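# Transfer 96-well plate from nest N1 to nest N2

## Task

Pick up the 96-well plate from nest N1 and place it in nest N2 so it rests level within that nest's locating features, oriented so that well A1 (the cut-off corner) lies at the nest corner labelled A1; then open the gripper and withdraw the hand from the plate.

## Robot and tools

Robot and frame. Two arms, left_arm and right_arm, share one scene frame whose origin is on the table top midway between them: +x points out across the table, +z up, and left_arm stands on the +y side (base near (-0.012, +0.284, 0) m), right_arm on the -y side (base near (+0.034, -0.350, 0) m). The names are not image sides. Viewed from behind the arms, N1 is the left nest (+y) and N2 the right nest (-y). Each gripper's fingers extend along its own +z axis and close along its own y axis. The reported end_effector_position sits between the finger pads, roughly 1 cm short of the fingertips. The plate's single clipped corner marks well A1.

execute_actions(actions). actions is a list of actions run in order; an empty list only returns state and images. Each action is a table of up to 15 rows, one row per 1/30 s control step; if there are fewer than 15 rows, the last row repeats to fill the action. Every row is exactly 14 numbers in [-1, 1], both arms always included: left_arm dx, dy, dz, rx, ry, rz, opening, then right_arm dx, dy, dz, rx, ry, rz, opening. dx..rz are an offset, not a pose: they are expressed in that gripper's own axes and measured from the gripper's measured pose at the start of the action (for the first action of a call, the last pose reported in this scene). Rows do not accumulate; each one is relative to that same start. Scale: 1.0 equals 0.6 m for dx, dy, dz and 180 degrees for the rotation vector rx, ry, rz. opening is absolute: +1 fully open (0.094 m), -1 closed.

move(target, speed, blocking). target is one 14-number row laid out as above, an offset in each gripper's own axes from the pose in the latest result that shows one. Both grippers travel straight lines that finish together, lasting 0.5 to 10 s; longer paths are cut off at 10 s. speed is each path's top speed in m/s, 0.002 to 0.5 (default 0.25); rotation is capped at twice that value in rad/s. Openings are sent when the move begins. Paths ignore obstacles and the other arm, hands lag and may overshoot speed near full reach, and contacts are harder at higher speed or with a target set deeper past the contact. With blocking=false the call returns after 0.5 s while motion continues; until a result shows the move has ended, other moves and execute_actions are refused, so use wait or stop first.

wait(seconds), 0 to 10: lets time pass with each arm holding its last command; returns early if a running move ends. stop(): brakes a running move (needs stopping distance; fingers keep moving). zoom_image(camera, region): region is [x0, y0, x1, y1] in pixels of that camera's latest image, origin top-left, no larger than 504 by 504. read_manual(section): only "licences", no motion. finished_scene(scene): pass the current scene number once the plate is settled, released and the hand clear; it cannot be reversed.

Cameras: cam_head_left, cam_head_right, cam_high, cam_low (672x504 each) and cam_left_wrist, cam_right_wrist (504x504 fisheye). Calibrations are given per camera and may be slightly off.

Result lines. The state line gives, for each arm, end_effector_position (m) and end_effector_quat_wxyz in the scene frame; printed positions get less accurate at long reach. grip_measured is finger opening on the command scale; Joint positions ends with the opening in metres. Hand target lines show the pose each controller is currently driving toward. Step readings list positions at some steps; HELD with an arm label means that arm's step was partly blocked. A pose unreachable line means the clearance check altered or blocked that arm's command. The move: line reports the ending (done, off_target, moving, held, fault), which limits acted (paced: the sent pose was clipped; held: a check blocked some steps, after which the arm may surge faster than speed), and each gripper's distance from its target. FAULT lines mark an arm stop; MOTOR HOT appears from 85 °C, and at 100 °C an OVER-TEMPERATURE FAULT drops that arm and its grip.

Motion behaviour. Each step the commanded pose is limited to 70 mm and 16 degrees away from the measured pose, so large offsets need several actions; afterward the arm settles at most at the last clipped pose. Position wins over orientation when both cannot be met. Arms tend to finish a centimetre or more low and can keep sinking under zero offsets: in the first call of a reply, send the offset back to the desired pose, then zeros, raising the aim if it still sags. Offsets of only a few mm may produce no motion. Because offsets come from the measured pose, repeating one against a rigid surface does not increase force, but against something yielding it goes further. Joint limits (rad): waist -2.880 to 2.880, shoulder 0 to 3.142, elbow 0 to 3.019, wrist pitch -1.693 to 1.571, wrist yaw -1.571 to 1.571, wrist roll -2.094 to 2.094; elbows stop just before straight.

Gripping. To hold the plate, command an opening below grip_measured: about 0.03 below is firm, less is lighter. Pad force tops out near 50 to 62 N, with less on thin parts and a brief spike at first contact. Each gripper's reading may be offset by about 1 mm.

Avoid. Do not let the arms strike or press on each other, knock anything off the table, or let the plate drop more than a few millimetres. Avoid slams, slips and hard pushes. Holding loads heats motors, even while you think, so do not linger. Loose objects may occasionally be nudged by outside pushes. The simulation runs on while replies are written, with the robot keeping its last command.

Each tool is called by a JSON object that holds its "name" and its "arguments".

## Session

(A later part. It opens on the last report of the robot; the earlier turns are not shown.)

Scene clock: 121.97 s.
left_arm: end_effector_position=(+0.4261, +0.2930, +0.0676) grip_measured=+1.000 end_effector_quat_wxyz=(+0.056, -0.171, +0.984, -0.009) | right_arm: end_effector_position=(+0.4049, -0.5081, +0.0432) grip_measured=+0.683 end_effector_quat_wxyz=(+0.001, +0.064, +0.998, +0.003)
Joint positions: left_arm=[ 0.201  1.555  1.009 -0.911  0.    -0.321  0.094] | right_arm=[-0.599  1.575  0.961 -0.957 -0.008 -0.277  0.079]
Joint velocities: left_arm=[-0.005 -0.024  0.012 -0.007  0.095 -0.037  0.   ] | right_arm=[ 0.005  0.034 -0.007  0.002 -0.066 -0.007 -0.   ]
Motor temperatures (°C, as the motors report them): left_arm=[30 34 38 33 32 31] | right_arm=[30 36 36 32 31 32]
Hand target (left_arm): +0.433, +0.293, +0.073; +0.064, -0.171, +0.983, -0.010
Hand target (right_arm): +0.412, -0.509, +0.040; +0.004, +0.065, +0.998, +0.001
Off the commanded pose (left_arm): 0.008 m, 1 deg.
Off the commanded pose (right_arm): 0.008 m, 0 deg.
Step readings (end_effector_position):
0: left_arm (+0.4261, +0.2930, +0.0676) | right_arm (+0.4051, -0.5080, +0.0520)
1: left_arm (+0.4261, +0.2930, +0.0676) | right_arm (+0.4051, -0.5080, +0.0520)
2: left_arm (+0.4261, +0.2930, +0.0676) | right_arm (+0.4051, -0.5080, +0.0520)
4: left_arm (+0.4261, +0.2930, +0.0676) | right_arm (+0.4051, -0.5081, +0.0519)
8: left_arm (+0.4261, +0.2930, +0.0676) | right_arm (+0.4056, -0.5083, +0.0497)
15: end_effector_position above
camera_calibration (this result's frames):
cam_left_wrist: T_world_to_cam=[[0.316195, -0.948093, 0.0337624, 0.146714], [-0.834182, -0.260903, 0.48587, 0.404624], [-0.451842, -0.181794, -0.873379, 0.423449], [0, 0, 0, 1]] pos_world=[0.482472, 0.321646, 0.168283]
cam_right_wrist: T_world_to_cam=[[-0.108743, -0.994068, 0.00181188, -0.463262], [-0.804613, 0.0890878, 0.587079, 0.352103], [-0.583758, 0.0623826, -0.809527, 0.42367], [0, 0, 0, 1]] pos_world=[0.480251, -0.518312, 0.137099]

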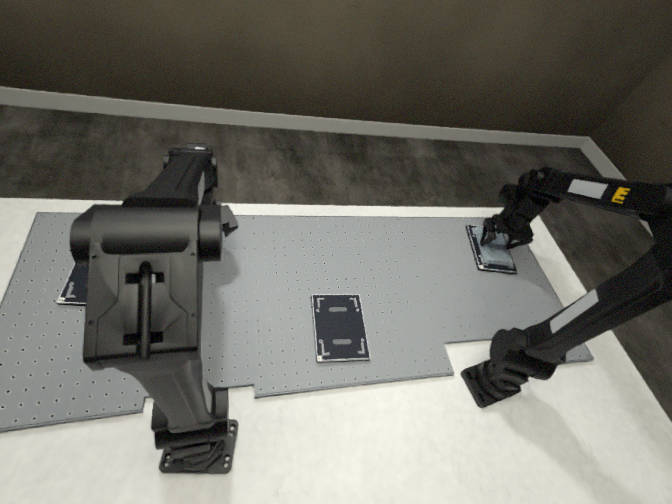

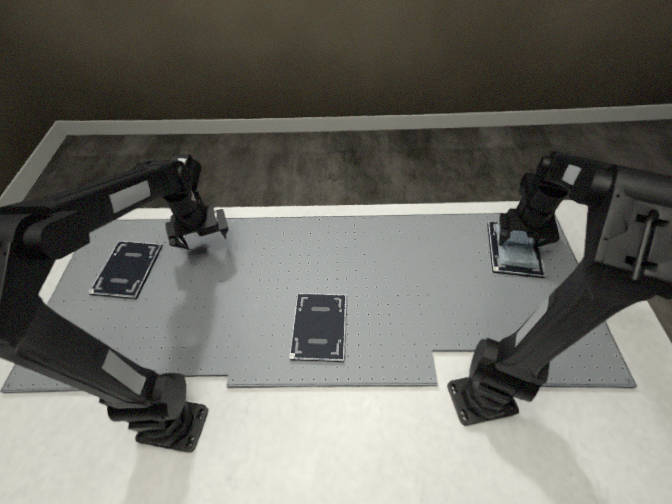

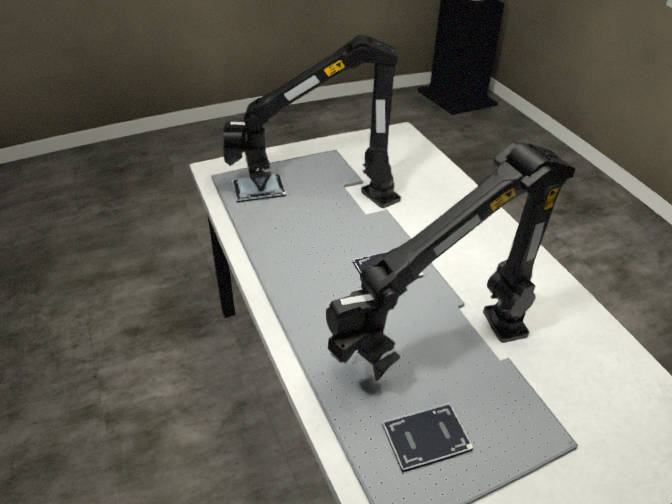

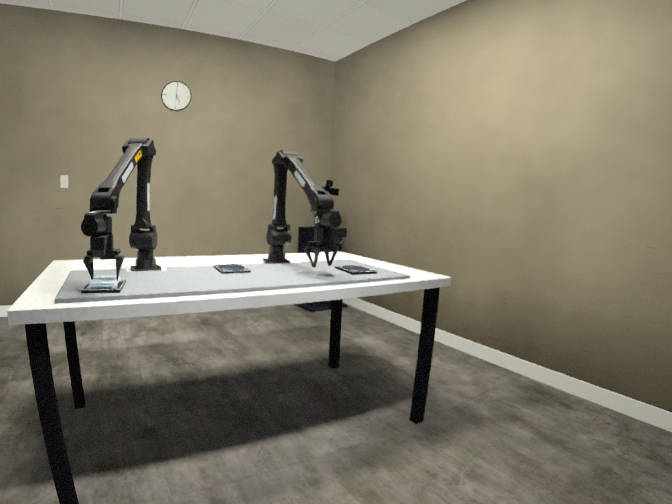

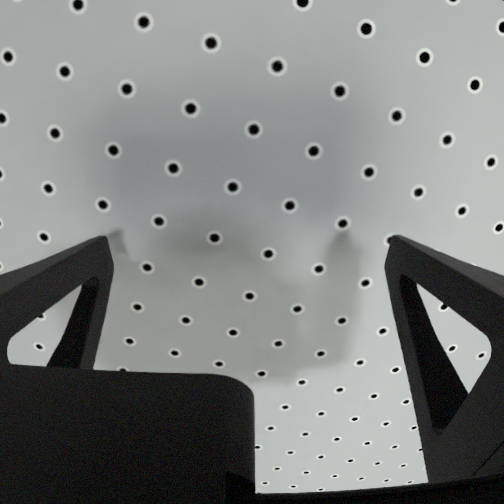

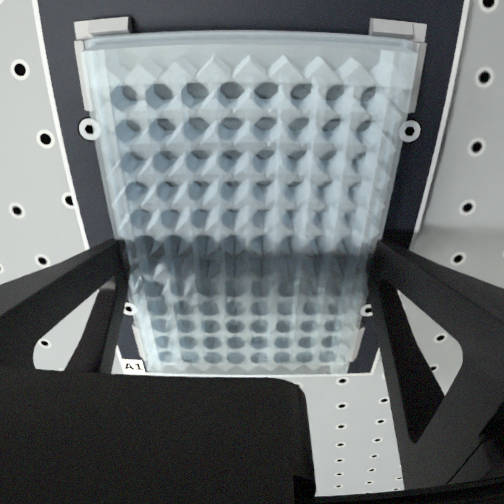

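{"name": "execute_actions", "arguments": {"actions": []}}

{"name": "zoom_image", "arguments": {"camera": "cam_right_wrist", "region": [40, 0, 180, 140]}}

{"name": "zoom_image", "arguments": {"camera": "cam_right_wrist", "region": [316, 0, 456, 140]}}

Scene clock: 122.70 s.
left_arm: end_effector_position=(+0.4261, +0.2930, +0.0676) grip_measured=+1.000 end_effector_quat_wxyz=(+0.056, -0.171, +0.984, -0.009) | right_arm: end_effector_position=(+0.4048, -0.5081, +0.0427) grip_measured=+0.683 end_effector_quat_wxyz=(+0.001, +0.065, +0.998, +0.004)
Joint positions: left_arm=[ 0.201  1.555  1.009 -0.911  0.    -0.321  0.094] | right_arm=[-0.599  1.576  0.961 -0.957 -0.007 -0.276  0.079]
Joint velocities: left_arm=[ 0.005 -0.015 -0.012 -0.007 -0.051 -0.007  0.   ] | right_arm=[-0.015 -0.005  0.002  0.007  0.051  0.007  0.   ]
Motor temperatures (°C, as the motors report them): left_arm=[30 34 38 33 32 31] | right_arm=[30 36 36 32 31 32]
Hand target (left_arm): +0.433, +0.293, +0.073; +0.064, -0.171, +0.983, -0.010
Hand target (right_arm): +0.411, -0.509, +0.040; +0.004, +0.065, +0.998, +0.001
Off the commanded pose (left_arm): 0.008 m, 1 deg.
Off the commanded pose (right_arm): 0.008 m, 0 deg.
camera_calibration (this result's frames):
cam_left_wrist: T_world_to_cam=[[0.316195, -0.948093, 0.0337624, 0.146714], [-0.834182, -0.260903, 0.48587, 0.404624], [-0.451842, -0.181794, -0.873379, 0.423449], [0, 0, 0, 1]] pos_world=[0.482472, 0.321646, 0.168283]
cam_right_wrist: T_world_to_cam=[[-0.109878, -0.993943, 0.00184125, -0.462773], [-0.803799, 0.0899473, 0.588062, 0.352332], [-0.584666, 0.063135, -0.808814, 0.423967], [0, 0, 0, 1]] pos_world=[0.480235, -0.518429, 0.136569]

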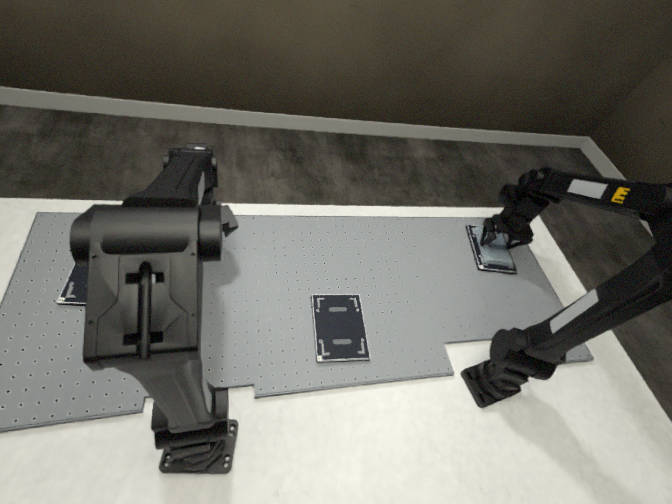

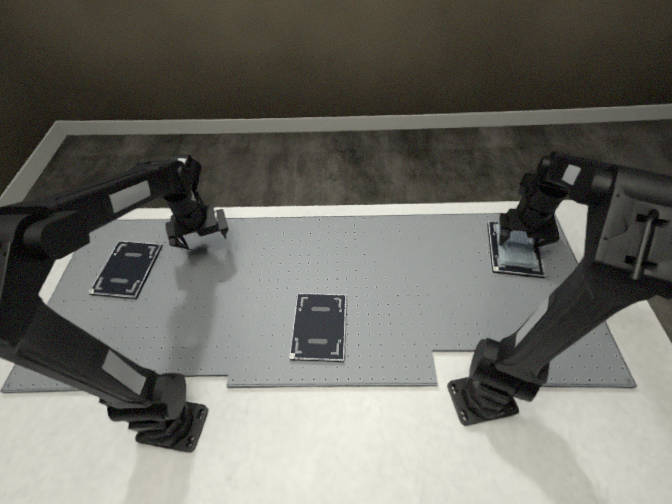

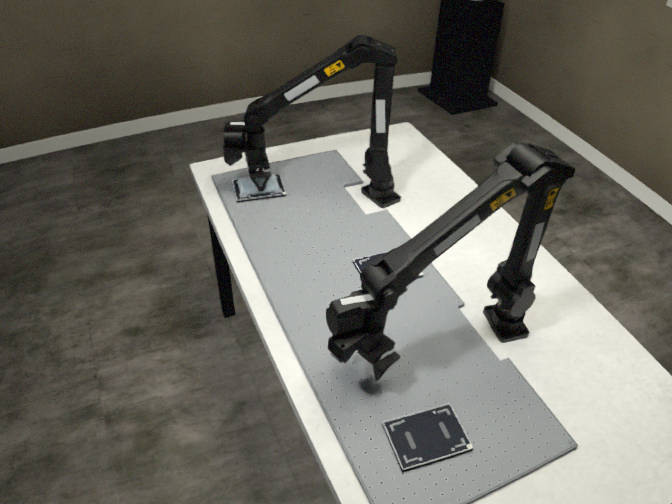

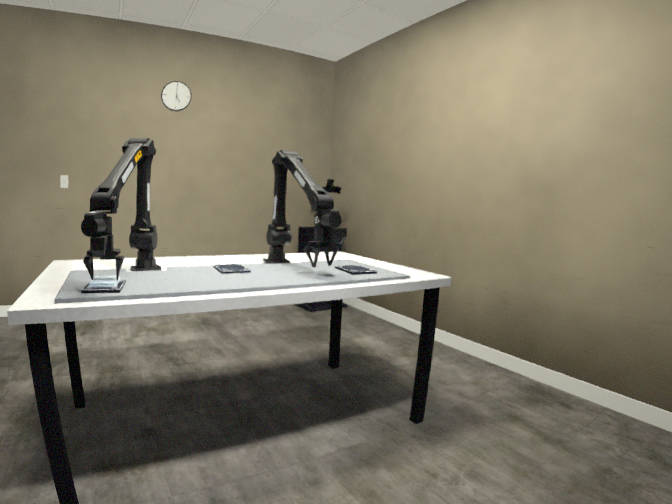

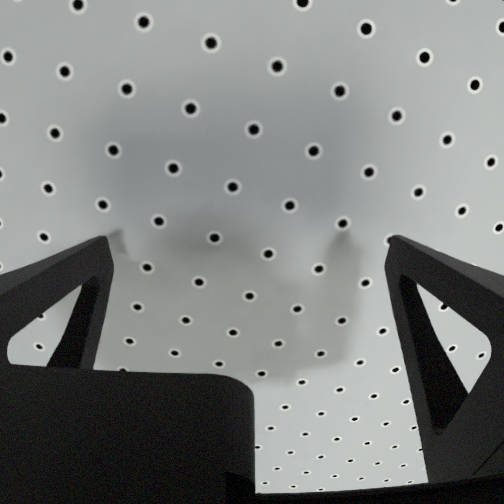

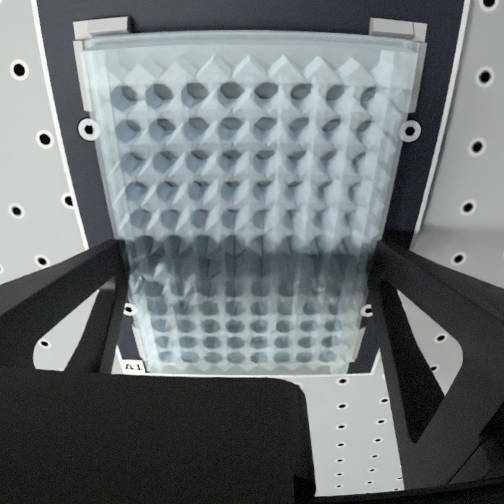

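Region (40, 0, 180, 140) of cam_right_wrist's 504x504 image, scaled by 3.600, with more detail than that image has.

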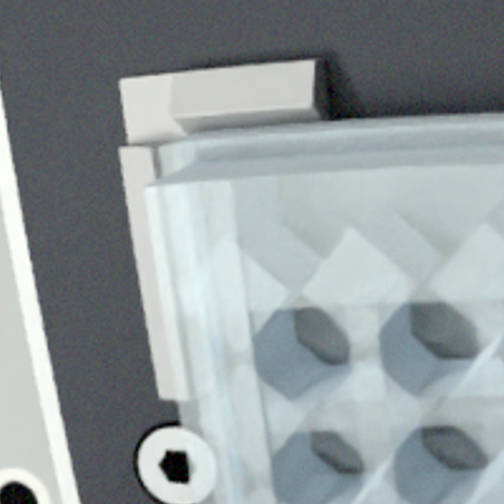

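Region (316, 0, 456, 140) of cam_right_wrist's 504x504 image, scaled by 3.600, with more detail than that image has.

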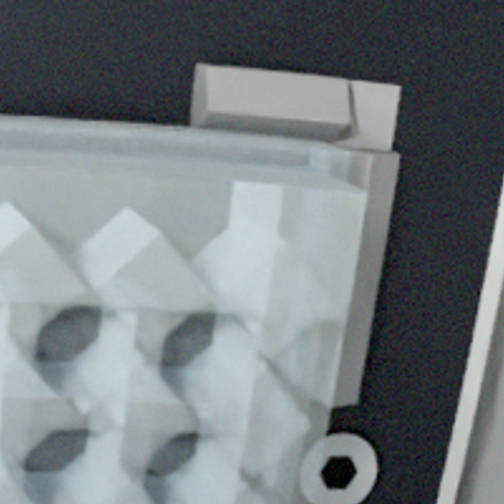

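{"name": "zoom_image", "arguments": {"camera": "cam_right_wrist", "region": [100, 270, 240, 390]}}

{"name": "zoom_image", "arguments": {"camera": "cam_right_wrist", "region": [256, 270, 396, 390]}}

{"name": "zoom_image", "arguments": {"camera": "cam_low", "region": [70, 255, 140, 305]}}

{"name": "zoom_image", "arguments": {"camera": "cam_head_right", "region": [475, 210, 565, 285]}}

Region (100, 270, 240, 390) of cam_right_wrist's 504x504 image, scaled by 3.600, with more detail than that image has; it fills the top 432 rows of this view, and the rest is white.

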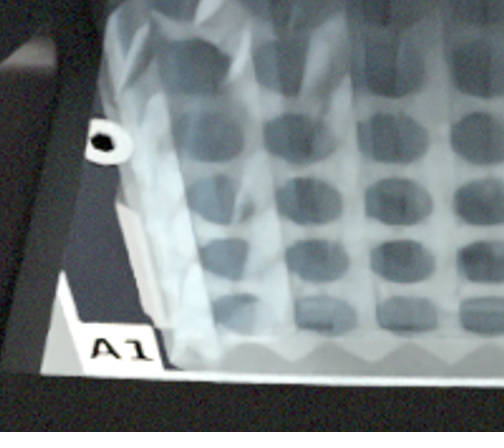

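Region (256, 270, 396, 390) of cam_right_wrist's 504x504 image, scaled by 3.600, with more detail than that image has; it fills the top 432 rows of this view, and the rest is white.

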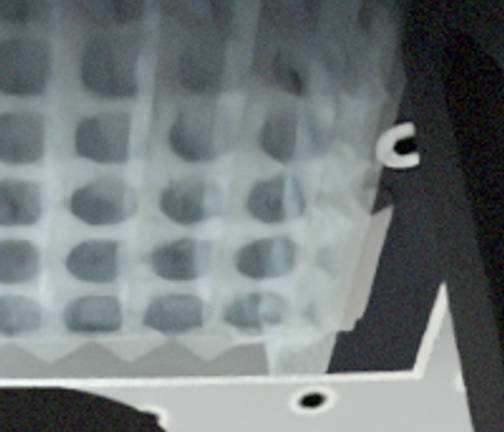

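Region (70, 255, 140, 305) of cam_low's 672x504 image, scaled by 7.200, with more detail than that image has; it fills the top 360 rows of this view, and the rest is white.

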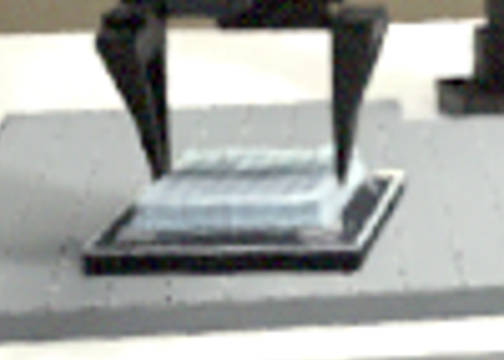

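Region (475, 210, 565, 285) of cam_head_right's 672x504 image, scaled by 5.600, with more detail than that image has.

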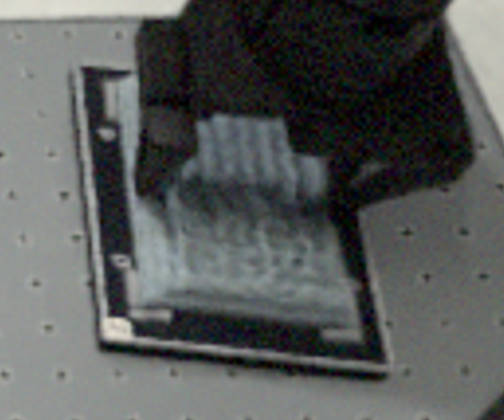

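{"name": "execute_actions", "arguments": {"actions": [[[-0.0113,-0.0035,-0.0071,0.0015,-0.0045,0,1,-0.00932,0.0007,0.00648,0.0011,-0.00102,-0.00033,0.652],[-0.0113,-0.0035,-0.0071,0.0015,-0.0045,0,1,-0.00675,0.0008,0.00775,0.00089,0.00023,-0.00049,0.652],[-0.0113,-0.0035,-0.0071,0.0015,-0.0045,0,1,-0.00417,0.0009,0.00903,0.00069,0.00149,-0.00066,0.652],[-0.0113,-0.0035,-0.0071,0.0015,-0.0045,0,1,-0.00194,0.001,0.01014,0.00051,0.00258,-0.0008,0.652],[-0.0113,-0.0035,-0.0071,0.0015,-0.0045,0,1,-0.00022,0.0011,0.01099,0.00038,0.00342,-0.00091,0.652],[-0.0113,-0.0035,-0.0071,0.0015,-0.0045,0,1,0.00115,0.0011,0.01167,0.00027,0.00409,-0.001,0.652],[-0.0113,-0.0035,-0.0071,0.0015,-0.0045,0,1,0.00235,0.0012,0.01226,0.00017,0.00468,-0.00108,0.652],[-0.0113,-0.0035,-0.0071,0.0015,-0.0045,0,1,0.00338,0.0012,0.01277,0.00009,0.00518,-0.00115,0.652],[-0.0113,-0.0035,-0.0071,0.0015,-0.0045,0,1,0.00424,0.0013,0.0132,0.00002,0.0056,-0.0012,0.652],[-0.0113,-0.0035,-0.0071,0.0015,-0.0045,0,1,0.00475,0.0013,0.01345,-0.00002,0.00585,-0.00124,0.652],[-0.0113,-0.0035,-0.0071,0.0015,-0.0045,0,1,0.00527,0.0013,0.01371,-0.00006,0.0061,-0.00127,0.652]]]}}

Scene clock: 127.70 s.
left_arm: end_effector_position=(+0.4261, +0.2930, +0.0676) grip_measured=+1.000 end_effector_quat_wxyz=(+0.056, -0.171, +0.984, -0.009) | right_arm: end_effector_position=(+0.4046, -0.5084, +0.0427) grip_measured=+0.683 end_effector_quat_wxyz=(+0.001, +0.065, +0.998, +0.003)
Joint positions: left_arm=[ 0.201  1.555  1.009 -0.911  0.    -0.321  0.094] | right_arm=[-0.599  1.576  0.961 -0.957 -0.005 -0.276  0.079]
Joint velocities: left_arm=[-0.005  0.005 -0.002 -0.022  0.007 -0.037  0.   ] | right_arm=[-0.005 -0.005 -0.002 -0.002 -0.022 -0.037  0.001]
Motor temperatures (°C, as the motors report them): left_arm=[30 34 38 33 32 31] | right_arm=[30 35 36 32 31 32]
Hand target (left_arm): +0.433, +0.293, +0.073; +0.064, -0.171, +0.983, -0.010
Hand target (right_arm): +0.402, -0.507, +0.035; -0.009, +0.063, +0.998, +0.004
Off the commanded pose (left_arm): 0.008 m, 1 deg.
Off the commanded pose (right_arm): 0.009 m, 1 deg.
Step readings (end_effector_position):
0: left_arm (+0.4261, +0.2930, +0.0676) | right_arm (+0.4048, -0.5081, +0.0427)
1: left_arm (+0.4261, +0.2930, +0.0676) | right_arm (+0.4048, -0.5081, +0.0427)
2: left_arm (+0.4261, +0.2930, +0.0676) | right_arm (+0.4048, -0.5081, +0.0427)
4: left_arm (+0.4261, +0.2930, +0.0676) | right_arm (+0.4047, -0.5082, +0.0427)
8: left_arm (+0.4261, +0.2930, +0.0676) | right_arm (+0.4047, -0.5084, +0.0427)
15: end_effector_position above
camera_calibration (this result's frames):
cam_left_wrist: T_world_to_cam=[[0.316195, -0.948093, 0.0337624, 0.146714], [-0.834182, -0.260903, 0.48587, 0.404624], [-0.451842, -0.181794, -0.873379, 0.423449], [0, 0, 0, 1]] pos_world=[0.482472, 0.321646, 0.168283]
cam_right_wrist: T_world_to_cam=[[-0.109875, -0.993939, 0.00366629, -0.463164], [-0.803357, 0.0909775, 0.588507, 0.352583], [-0.585273, 0.0617166, -0.808484, 0.42342], [0, 0, 0, 1]] pos_world=[0.480176, -0.518565, 0.136529]

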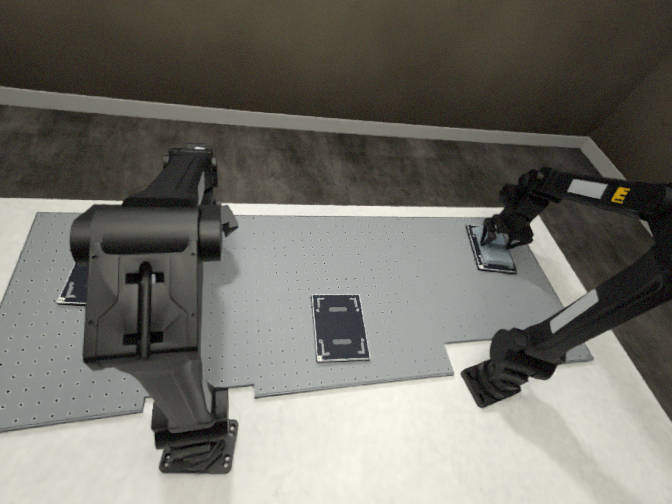

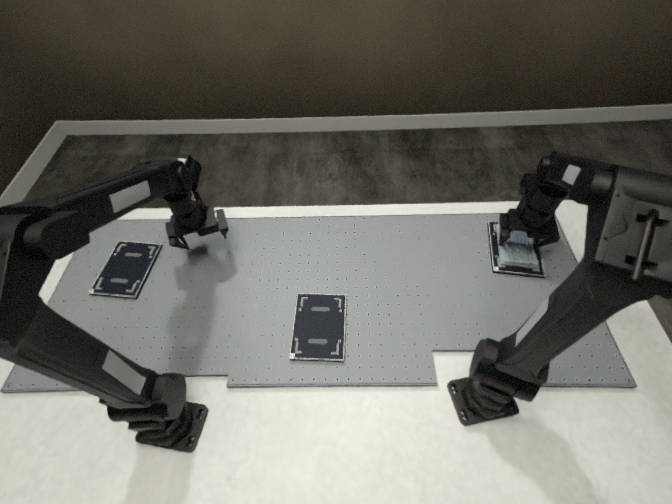

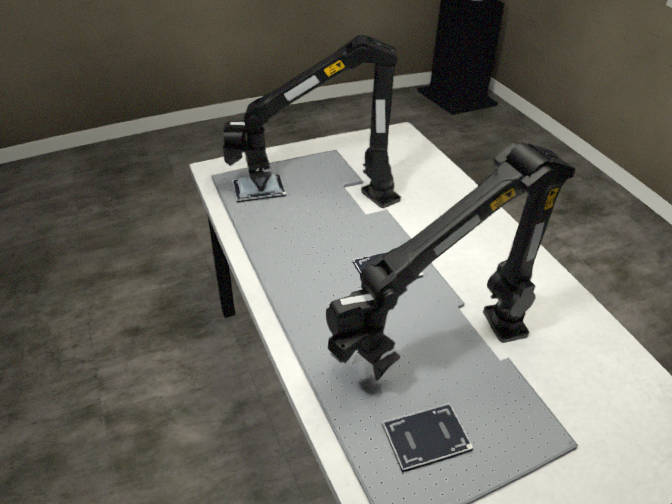

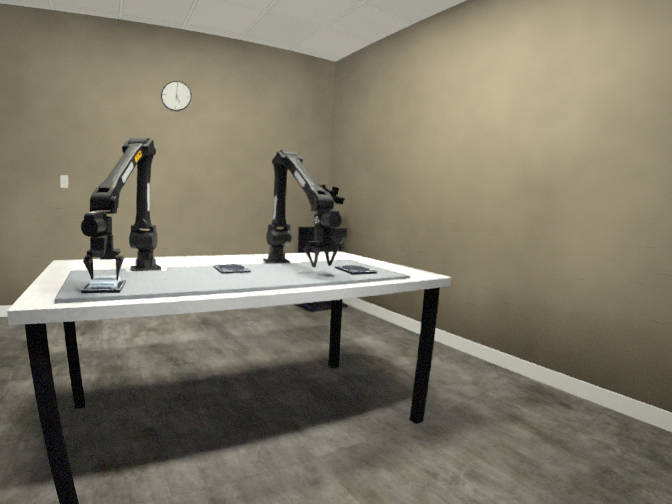

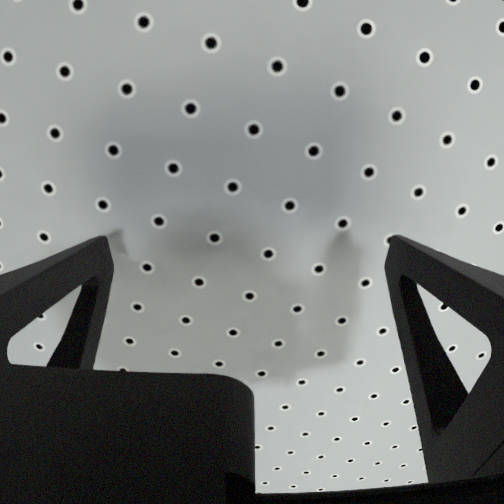

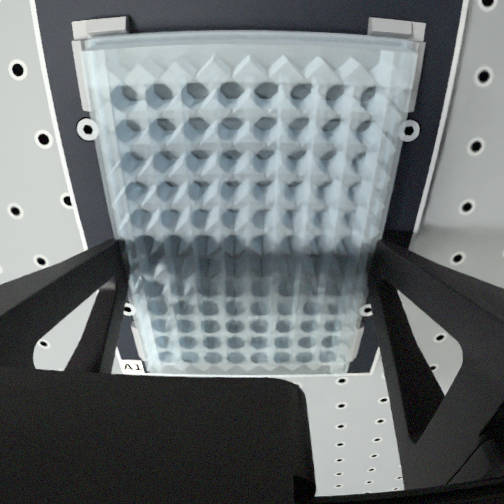

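{"name": "zoom_image", "arguments": {"camera": "cam_right_wrist", "region": [60, 5, 150, 75]}}

{"name": "zoom_image", "arguments": {"camera": "cam_right_wrist", "region": [346, 5, 436, 75]}}

{"name": "zoom_image", "arguments": {"camera": "cam_high", "region": [225, 160, 295, 210]}}

Region (60, 5, 150, 75) of cam_right_wrist's 504x504 image, scaled by 5.600, with more detail than that image has.

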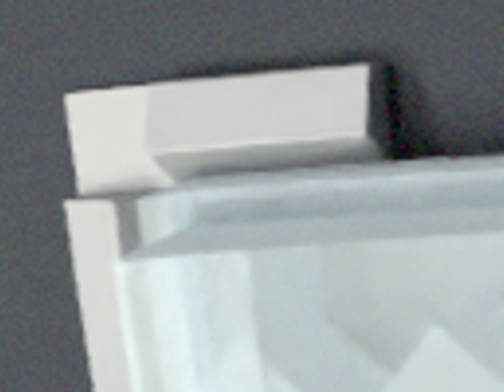

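Region (346, 5, 436, 75) of cam_right_wrist's 504x504 image, scaled by 5.600, with more detail than that image has.

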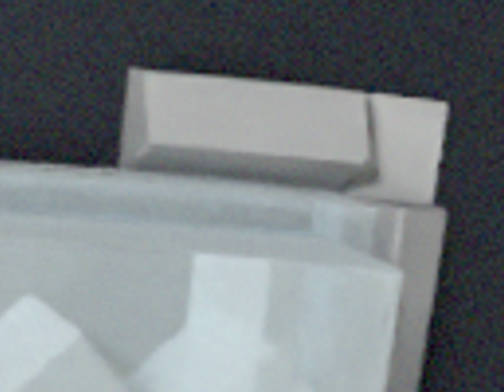

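Region (225, 160, 295, 210) of cam_high's 672x504 image, scaled by 7.200, with more detail than that image has; it fills the top 360 rows of this view, and the rest is white.

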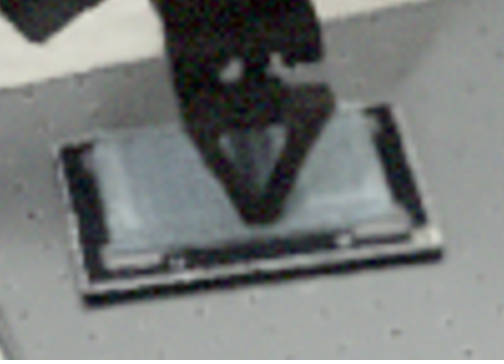

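{"name": "execute_actions", "arguments": {"actions": [[[-0.0113,-0.0035,-0.0071,0.0015,-0.0045,0,1,0.00746,0.00281,0.01434,-0.00136,0.00757,-0.00127,0.652],[-0.0113,-0.0035,-0.0071,0.0015,-0.0045,0,1,0.01012,0.00372,0.01498,-0.00202,0.00924,-0.00127,0.652],[-0.0113,-0.0035,-0.0071,0.0015,-0.0045,0,1,0.01212,0.0044,0.01546,-0.00252,0.01049,-0.00127,0.652],[-0.0113,-0.0035,-0.0071,0.0015,-0.0045,0,1,0.01384,0.00499,0.01588,-0.00294,0.01158,-0.00127,0.652],[-0.0113,-0.0035,-0.0071,0.0015,-0.0045,0,1,0.01531,0.00549,0.01623,-0.00331,0.0125,-0.00127,0.652],[-0.0113,-0.0035,-0.0071,0.0015,-0.0045,0,1,0.0165,0.0059,0.01652,-0.0036,0.01325,-0.00127,0.652],[-0.0113,-0.0035,-0.0071,0.0015,-0.0045,0,1,0.01744,0.00622,0.01674,-0.00384,0.01383,-0.00127,0.652],[-0.0113,-0.0035,-0.0071,0.0015,-0.0045,0,1,0.0181,0.00645,0.0169,-0.004,0.01425,-0.00127,0.652]]]}}

{"name": "zoom_image", "arguments": {"camera": "cam_right_wrist", "region": [60, 5, 150, 75]}}

{"name": "zoom_image", "arguments": {"camera": "cam_right_wrist", "region": [346, 5, 436, 75]}}

Scene clock: 133.23 s.
left_arm: end_effector_position=(+0.4261, +0.2930, +0.0676) grip_measured=+1.000 end_effector_quat_wxyz=(+0.056, -0.171, +0.984, -0.009) | right_arm: end_effector_position=(+0.4032, -0.5078, +0.0418) grip_measured=+0.683 end_effector_quat_wxyz=(-0.001, +0.065, +0.998, +0.003)
Joint positions: left_arm=[ 0.201  1.555  1.009 -0.911  0.    -0.321  0.094] | right_arm=[-0.599  1.576  0.958 -0.958 -0.005 -0.276  0.079]
Joint velocities: left_arm=[-0.015 -0.005  0.012 -0.012 -0.037 -0.037  0.   ] | right_arm=[-0.005 -0.024  0.002 -0.002 -0.051 -0.051 -0.001]
Motor temperatures (°C, as the motors report them): left_arm=[30 34 38 33 32 31] | right_arm=[30 35 36 32 31 32]
Hand target (left_arm): +0.433, +0.293, +0.073; +0.064, -0.171, +0.983, -0.010
Hand target (right_arm): +0.394, -0.503, +0.033; -0.021, +0.063, +0.998, +0.010
Off the commanded pose (left_arm): 0.008 m, 1 deg.
Off the commanded pose (right_arm): 0.014 m, 2 deg.
Step readings (end_effector_position):
0: left_arm (+0.4261, +0.2930, +0.0676) | right_arm (+0.4046, -0.5084, +0.0427)
1: left_arm (+0.4261, +0.2930, +0.0676) | right_arm (+0.4045, -0.5083, +0.0426)
2: left_arm (+0.4261, +0.2930, +0.0676) | right_arm (+0.4043, -0.5083, +0.0425)
4: left_arm (+0.4261, +0.2930, +0.0676) | right_arm (+0.4033, -0.5079, +0.0418)
8: left_arm (+0.4261, +0.2930, +0.0676) | right_arm (+0.4032, -0.5078, +0.0418)
15: end_effector_position above
camera_calibration (this result's frames):
cam_left_wrist: T_world_to_cam=[[0.316195, -0.948093, 0.0337624, 0.146714], [-0.834182, -0.260903, 0.48587, 0.404624], [-0.451842, -0.181794, -0.873379, 0.423449], [0, 0, 0, 1]] pos_world=[0.482472, 0.321646, 0.168283]
cam_right_wrist: T_world_to_cam=[[-0.109864, -0.993943, 0.00255756, -0.462652], [-0.801289, 0.0900908, 0.591456, 0.350485], [-0.588104, 0.0629301, -0.806333, 0.423415], [0, 0, 0, 1]] pos_world=[0.479023, -0.518071, 0.1353]

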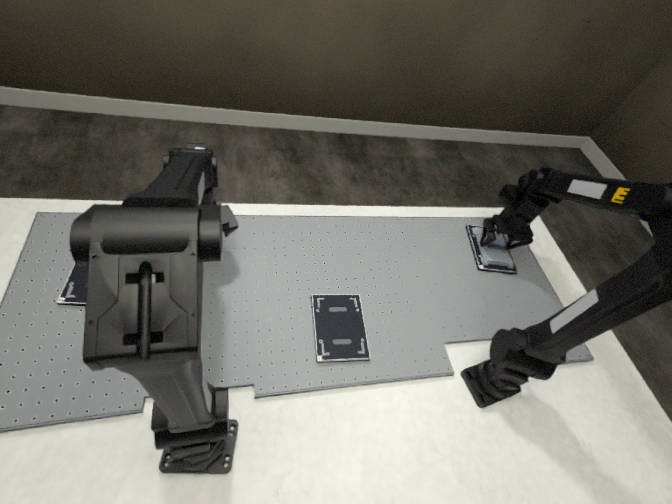

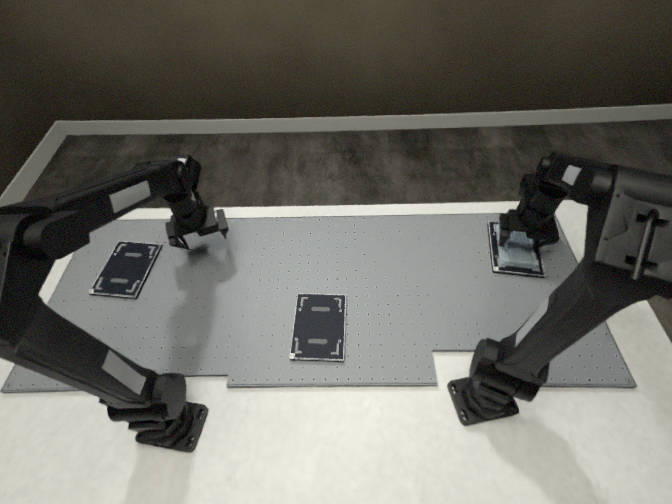

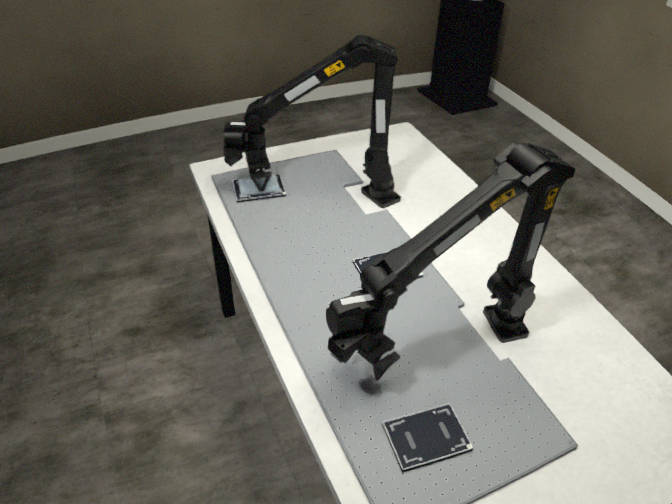

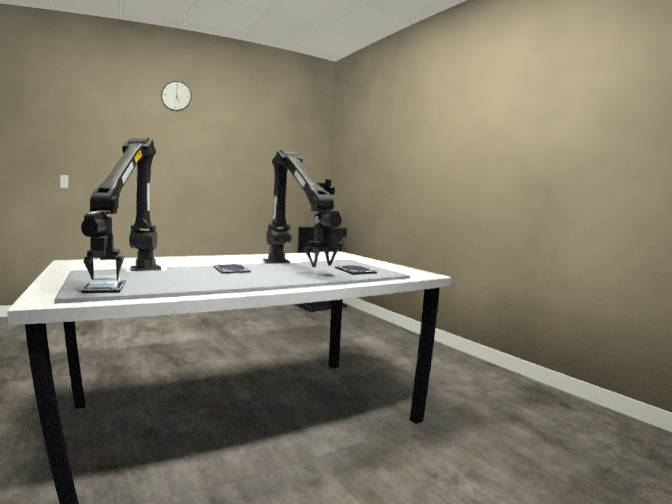

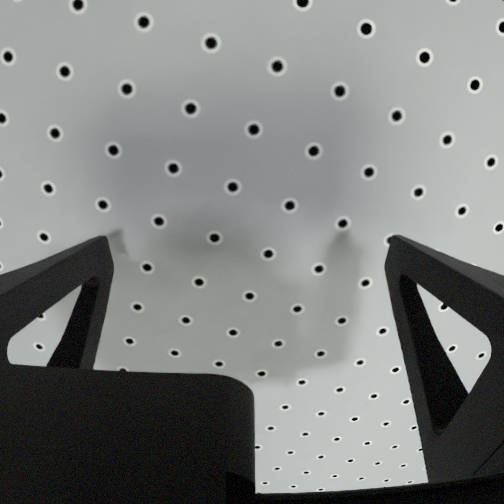

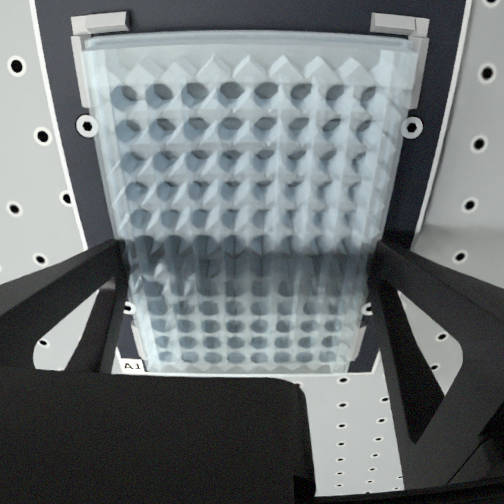

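Region (60, 5, 150, 75) of cam_right_wrist's 504x504 image, scaled by 5.600, with more detail than that image has.

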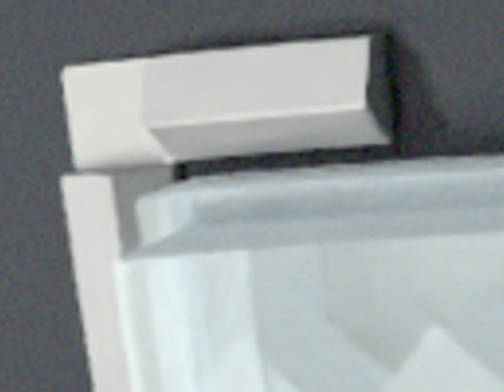

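Region (346, 5, 436, 75) of cam_right_wrist's 504x504 image, scaled by 5.600, with more detail than that image has.

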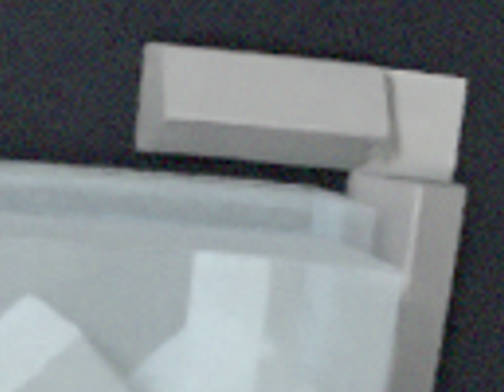

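{"name": "execute_actions", "arguments": {"actions": [[[-0.0113,-0.0035,-0.0071,0.0015,-0.0045,0,1,0.0037,0.0017,0.0057,-0.0015,0.0053,-0.0006,0.66],[-0.0113,-0.0035,-0.0071,0.0015,-0.0045,0,1,-0.0084,-0.0024,-0.0039,0.0007,-0.0024,0,0.675],[-0.0113,-0.0035,-0.0071,0.0015,-0.0045,0,1,-0.0084,-0.0024,-0.0039,0.0007,-0.0024,0,0.69],[-0.0113,-0.0035,-0.0071,0.0015,-0.0045,0,1,-0.0084,-0.0024,-0.0039,0.0007,-0.0024,0,0.72],[-0.0113,-0.0035,-0.0071,0.0015,-0.0045,0,1,-0.0084,-0.0024,-0.0039,0.0007,-0.0024,0,0.77],[-0.0113,-0.0035,-0.0071,0.0015,-0.0045,0,1,-0.0095,-0.0027,-0.0089,0.0014,-0.0049,0,0.84],[-0.0113,-0.0035,-0.0071,0.0015,-0.0045,0,1,-0.011,-0.003,-0.0159,0.0023,-0.0083,0,0.92],[-0.0113,-0.0035,-0.0071,0.0015,-0.0045,0,1,-0.0131,-0.0036,-0.0267,0.0038,-0.0135,0,1],[-0.0113,-0.0035,-0.0071,0.0015,-0.0045,0,1,-0.0157,-0.0042,-0.0414,0.0058,-0.0205,0,1],[-0.0113,-0.0035,-0.0071,0.0015,-0.0045,0,1,-0.0185,-0.0049,-0.0594,0.0082,-0.0291,0,1],[-0.0113,-0.0035,-0.0071,0.0015,-0.0045,0,1,-0.0209,-0.0055,-0.0794,0.0109,-0.0386,0,1],[-0.0113,-0.0035,-0.0071,0.0015,-0.0045,0,1,-0.0229,-0.006,-0.1001,0.0137,-0.0484,0,1],[-0.0113,-0.0035,-0.0071,0.0015,-0.0045,0,1,-0.0241,-0.0062,-0.1208,0.0165,-0.0582,0,1],[-0.0113,-0.0035,-0.0071,0.0015,-0.0045,0,1,-0.0248,-0.0063,-0.1403,0.0191,-0.0674,0,1],[-0.0113,-0.0035,-0.0071,0.0015,-0.0045,0,1,-0.0248,-0.0062,-0.1579,0.0214,-0.0756,0,1]]]}}

Scene clock: 137.80 s.
left_arm: end_effector_position=(+0.4261, +0.2930, +0.0676) grip_measured=+1.000 end_effector_quat_wxyz=(+0.056, -0.171, +0.984, -0.009) | right_arm: end_effector_position=(+0.4111, -0.5112, +0.0951) grip_measured=+1.000 end_effector_quat_wxyz=(+0.064, +0.064, +0.996, -0.020)
Joint positions: left_arm=[ 0.201  1.555  1.009 -0.911  0.    -0.321  0.094] | right_arm=[-0.599  1.437  0.958 -0.958 -0.005 -0.276  0.094]
Joint velocities: left_arm=[ 0.005 -0.015 -0.002  0.012 -0.022 -0.066  0.   ] | right_arm=[-0.015 -1.07   0.017  0.002  0.007 -0.095  0.   ]
Motor temperatures (°C, as the motors report them): left_arm=[30 34 38 33 32 31] | right_arm=[30 35 36 32 31 32]
Hand target (left_arm): +0.433, +0.293, +0.073; +0.064, -0.171, +0.983, -0.010
Hand target (right_arm): +0.417, -0.513, +0.133; +0.114, +0.064, +0.991, -0.038
Off the commanded pose (left_arm): 0.008 m, 1 deg.
Off the commanded pose (right_arm): 0.042 m, 6 deg.
Step readings (end_effector_position):
0: left_arm (+0.4261, +0.2930, +0.0676) | right_arm (+0.4032, -0.5078, +0.0418)
1: left_arm (+0.4261, +0.2930, +0.0676) | right_arm (+0.4032, -0.5078, +0.0418)
2: left_arm (+0.4261, +0.2930, +0.0676) | right_arm (+0.4032, -0.5078, +0.0418)
4: left_arm (+0.4261, +0.2930, +0.0676) | right_arm (+0.4032, -0.5078, +0.0418)
8: left_arm (+0.4261, +0.2930, +0.0676) | right_arm (+0.4032, -0.5078, +0.0421)
15: end_effector_position above
camera_calibration (this result's frames):
cam_left_wrist: T_world_to_cam=[[0.316195, -0.948093, 0.0337624, 0.146714], [-0.834182, -0.260903, 0.48587, 0.404624], [-0.451842, -0.181794, -0.873379, 0.423449], [0, 0, 0, 1]] pos_world=[0.482472, 0.321646, 0.168283]
cam_right_wrist: T_world_to_cam=[[-0.112745, -0.992708, 0.0426522, -0.467289], [-0.869533, 0.119347, 0.479237, 0.379295], [-0.480833, 0.0169442, -0.876648, 0.410339], [0, 0, 0, 1]] pos_world=[0.474429, -0.516102, 0.197882]

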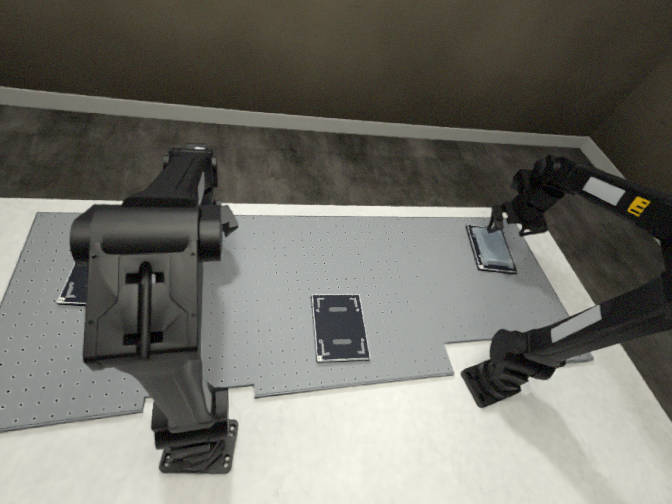

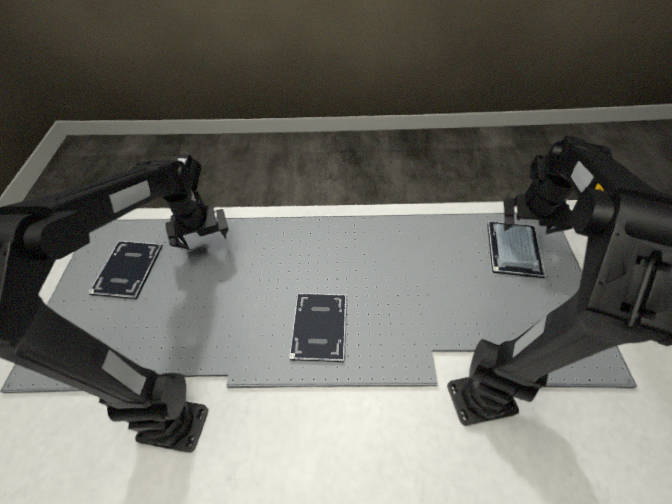

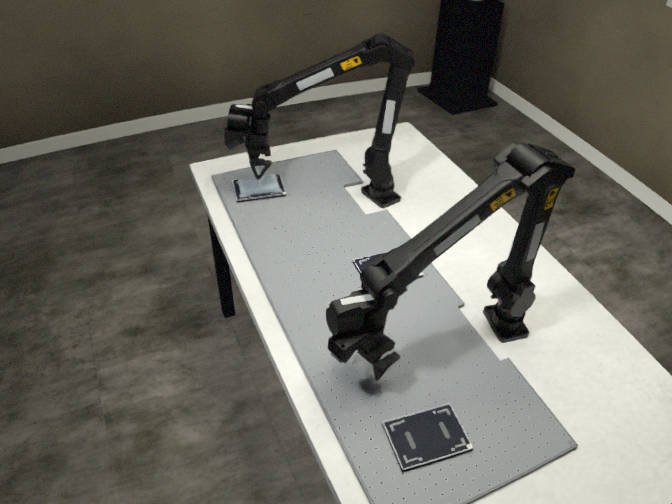

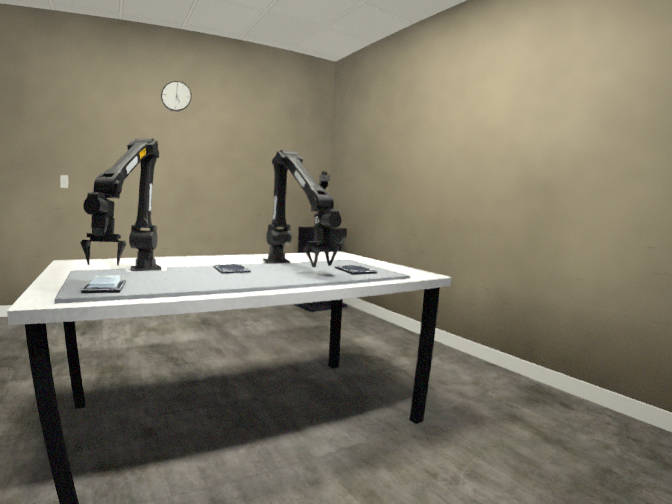

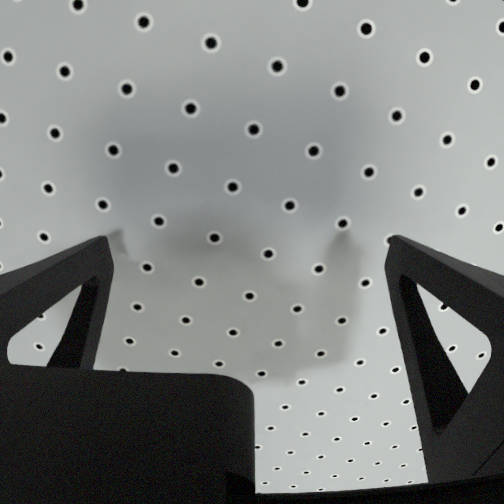

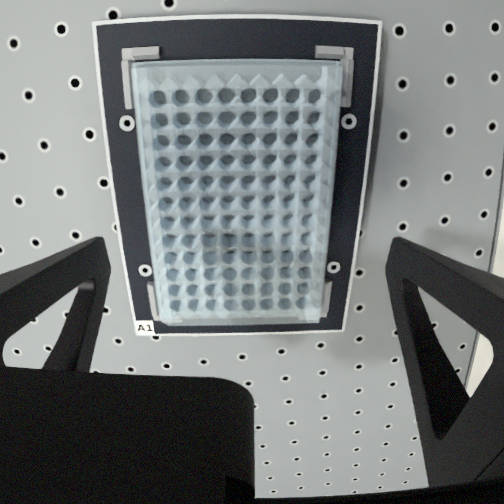

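{"name": "zoom_image", "arguments": {"camera": "cam_low", "region": [70, 255, 140, 305]}}

{"name": "zoom_image", "arguments": {"camera": "cam_head_right", "region": [480, 215, 555, 285]}}

{"name": "zoom_image", "arguments": {"camera": "cam_high", "region": [225, 160, 295, 210]}}

{"name": "zoom_image", "arguments": {"camera": "cam_head_left", "region": [455, 215, 530, 285]}}

Region (70, 255, 140, 305) of cam_low's 672x504 image, scaled by 7.200, with more detail than that image has; it fills the top 360 rows of this view, and the rest is white.

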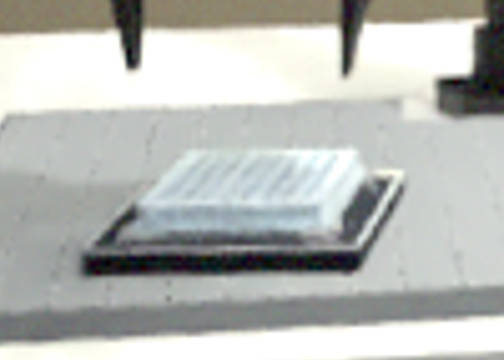

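Region (480, 215, 555, 285) of cam_head_right's 672x504 image, scaled by 6.720, with more detail than that image has; it fills the top 470 rows of this view, and the rest is white.

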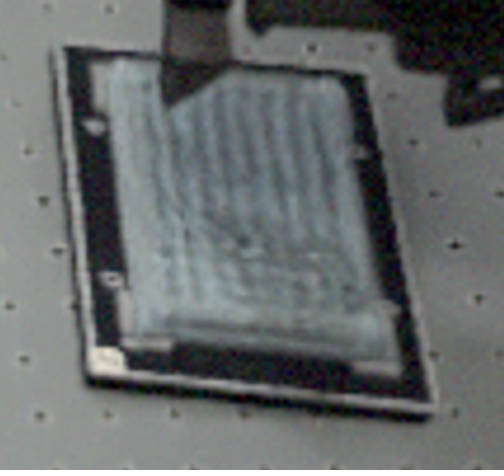

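Region (225, 160, 295, 210) of cam_high's 672x504 image, scaled by 7.200, with more detail than that image has; it fills the top 360 rows of this view, and the rest is white.

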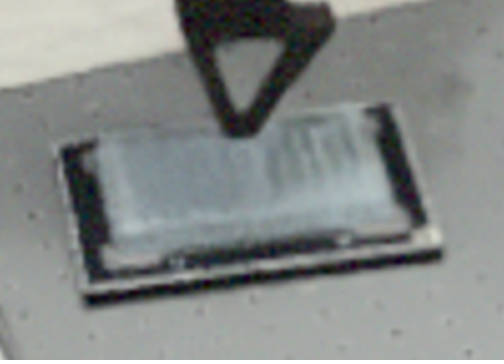

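Region (455, 215, 530, 285) of cam_head_left's 672x504 image, scaled by 6.720, with more detail than that image has; it fills the top 470 rows of this view, and the rest is white.

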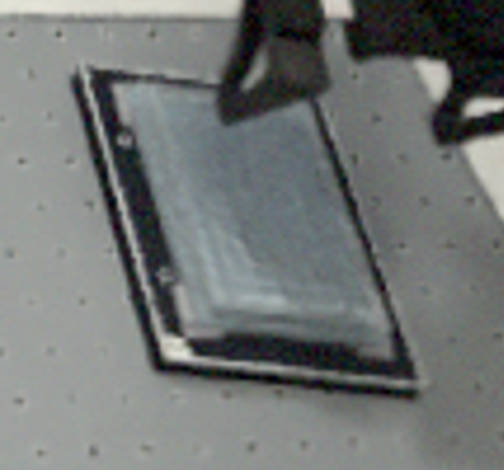

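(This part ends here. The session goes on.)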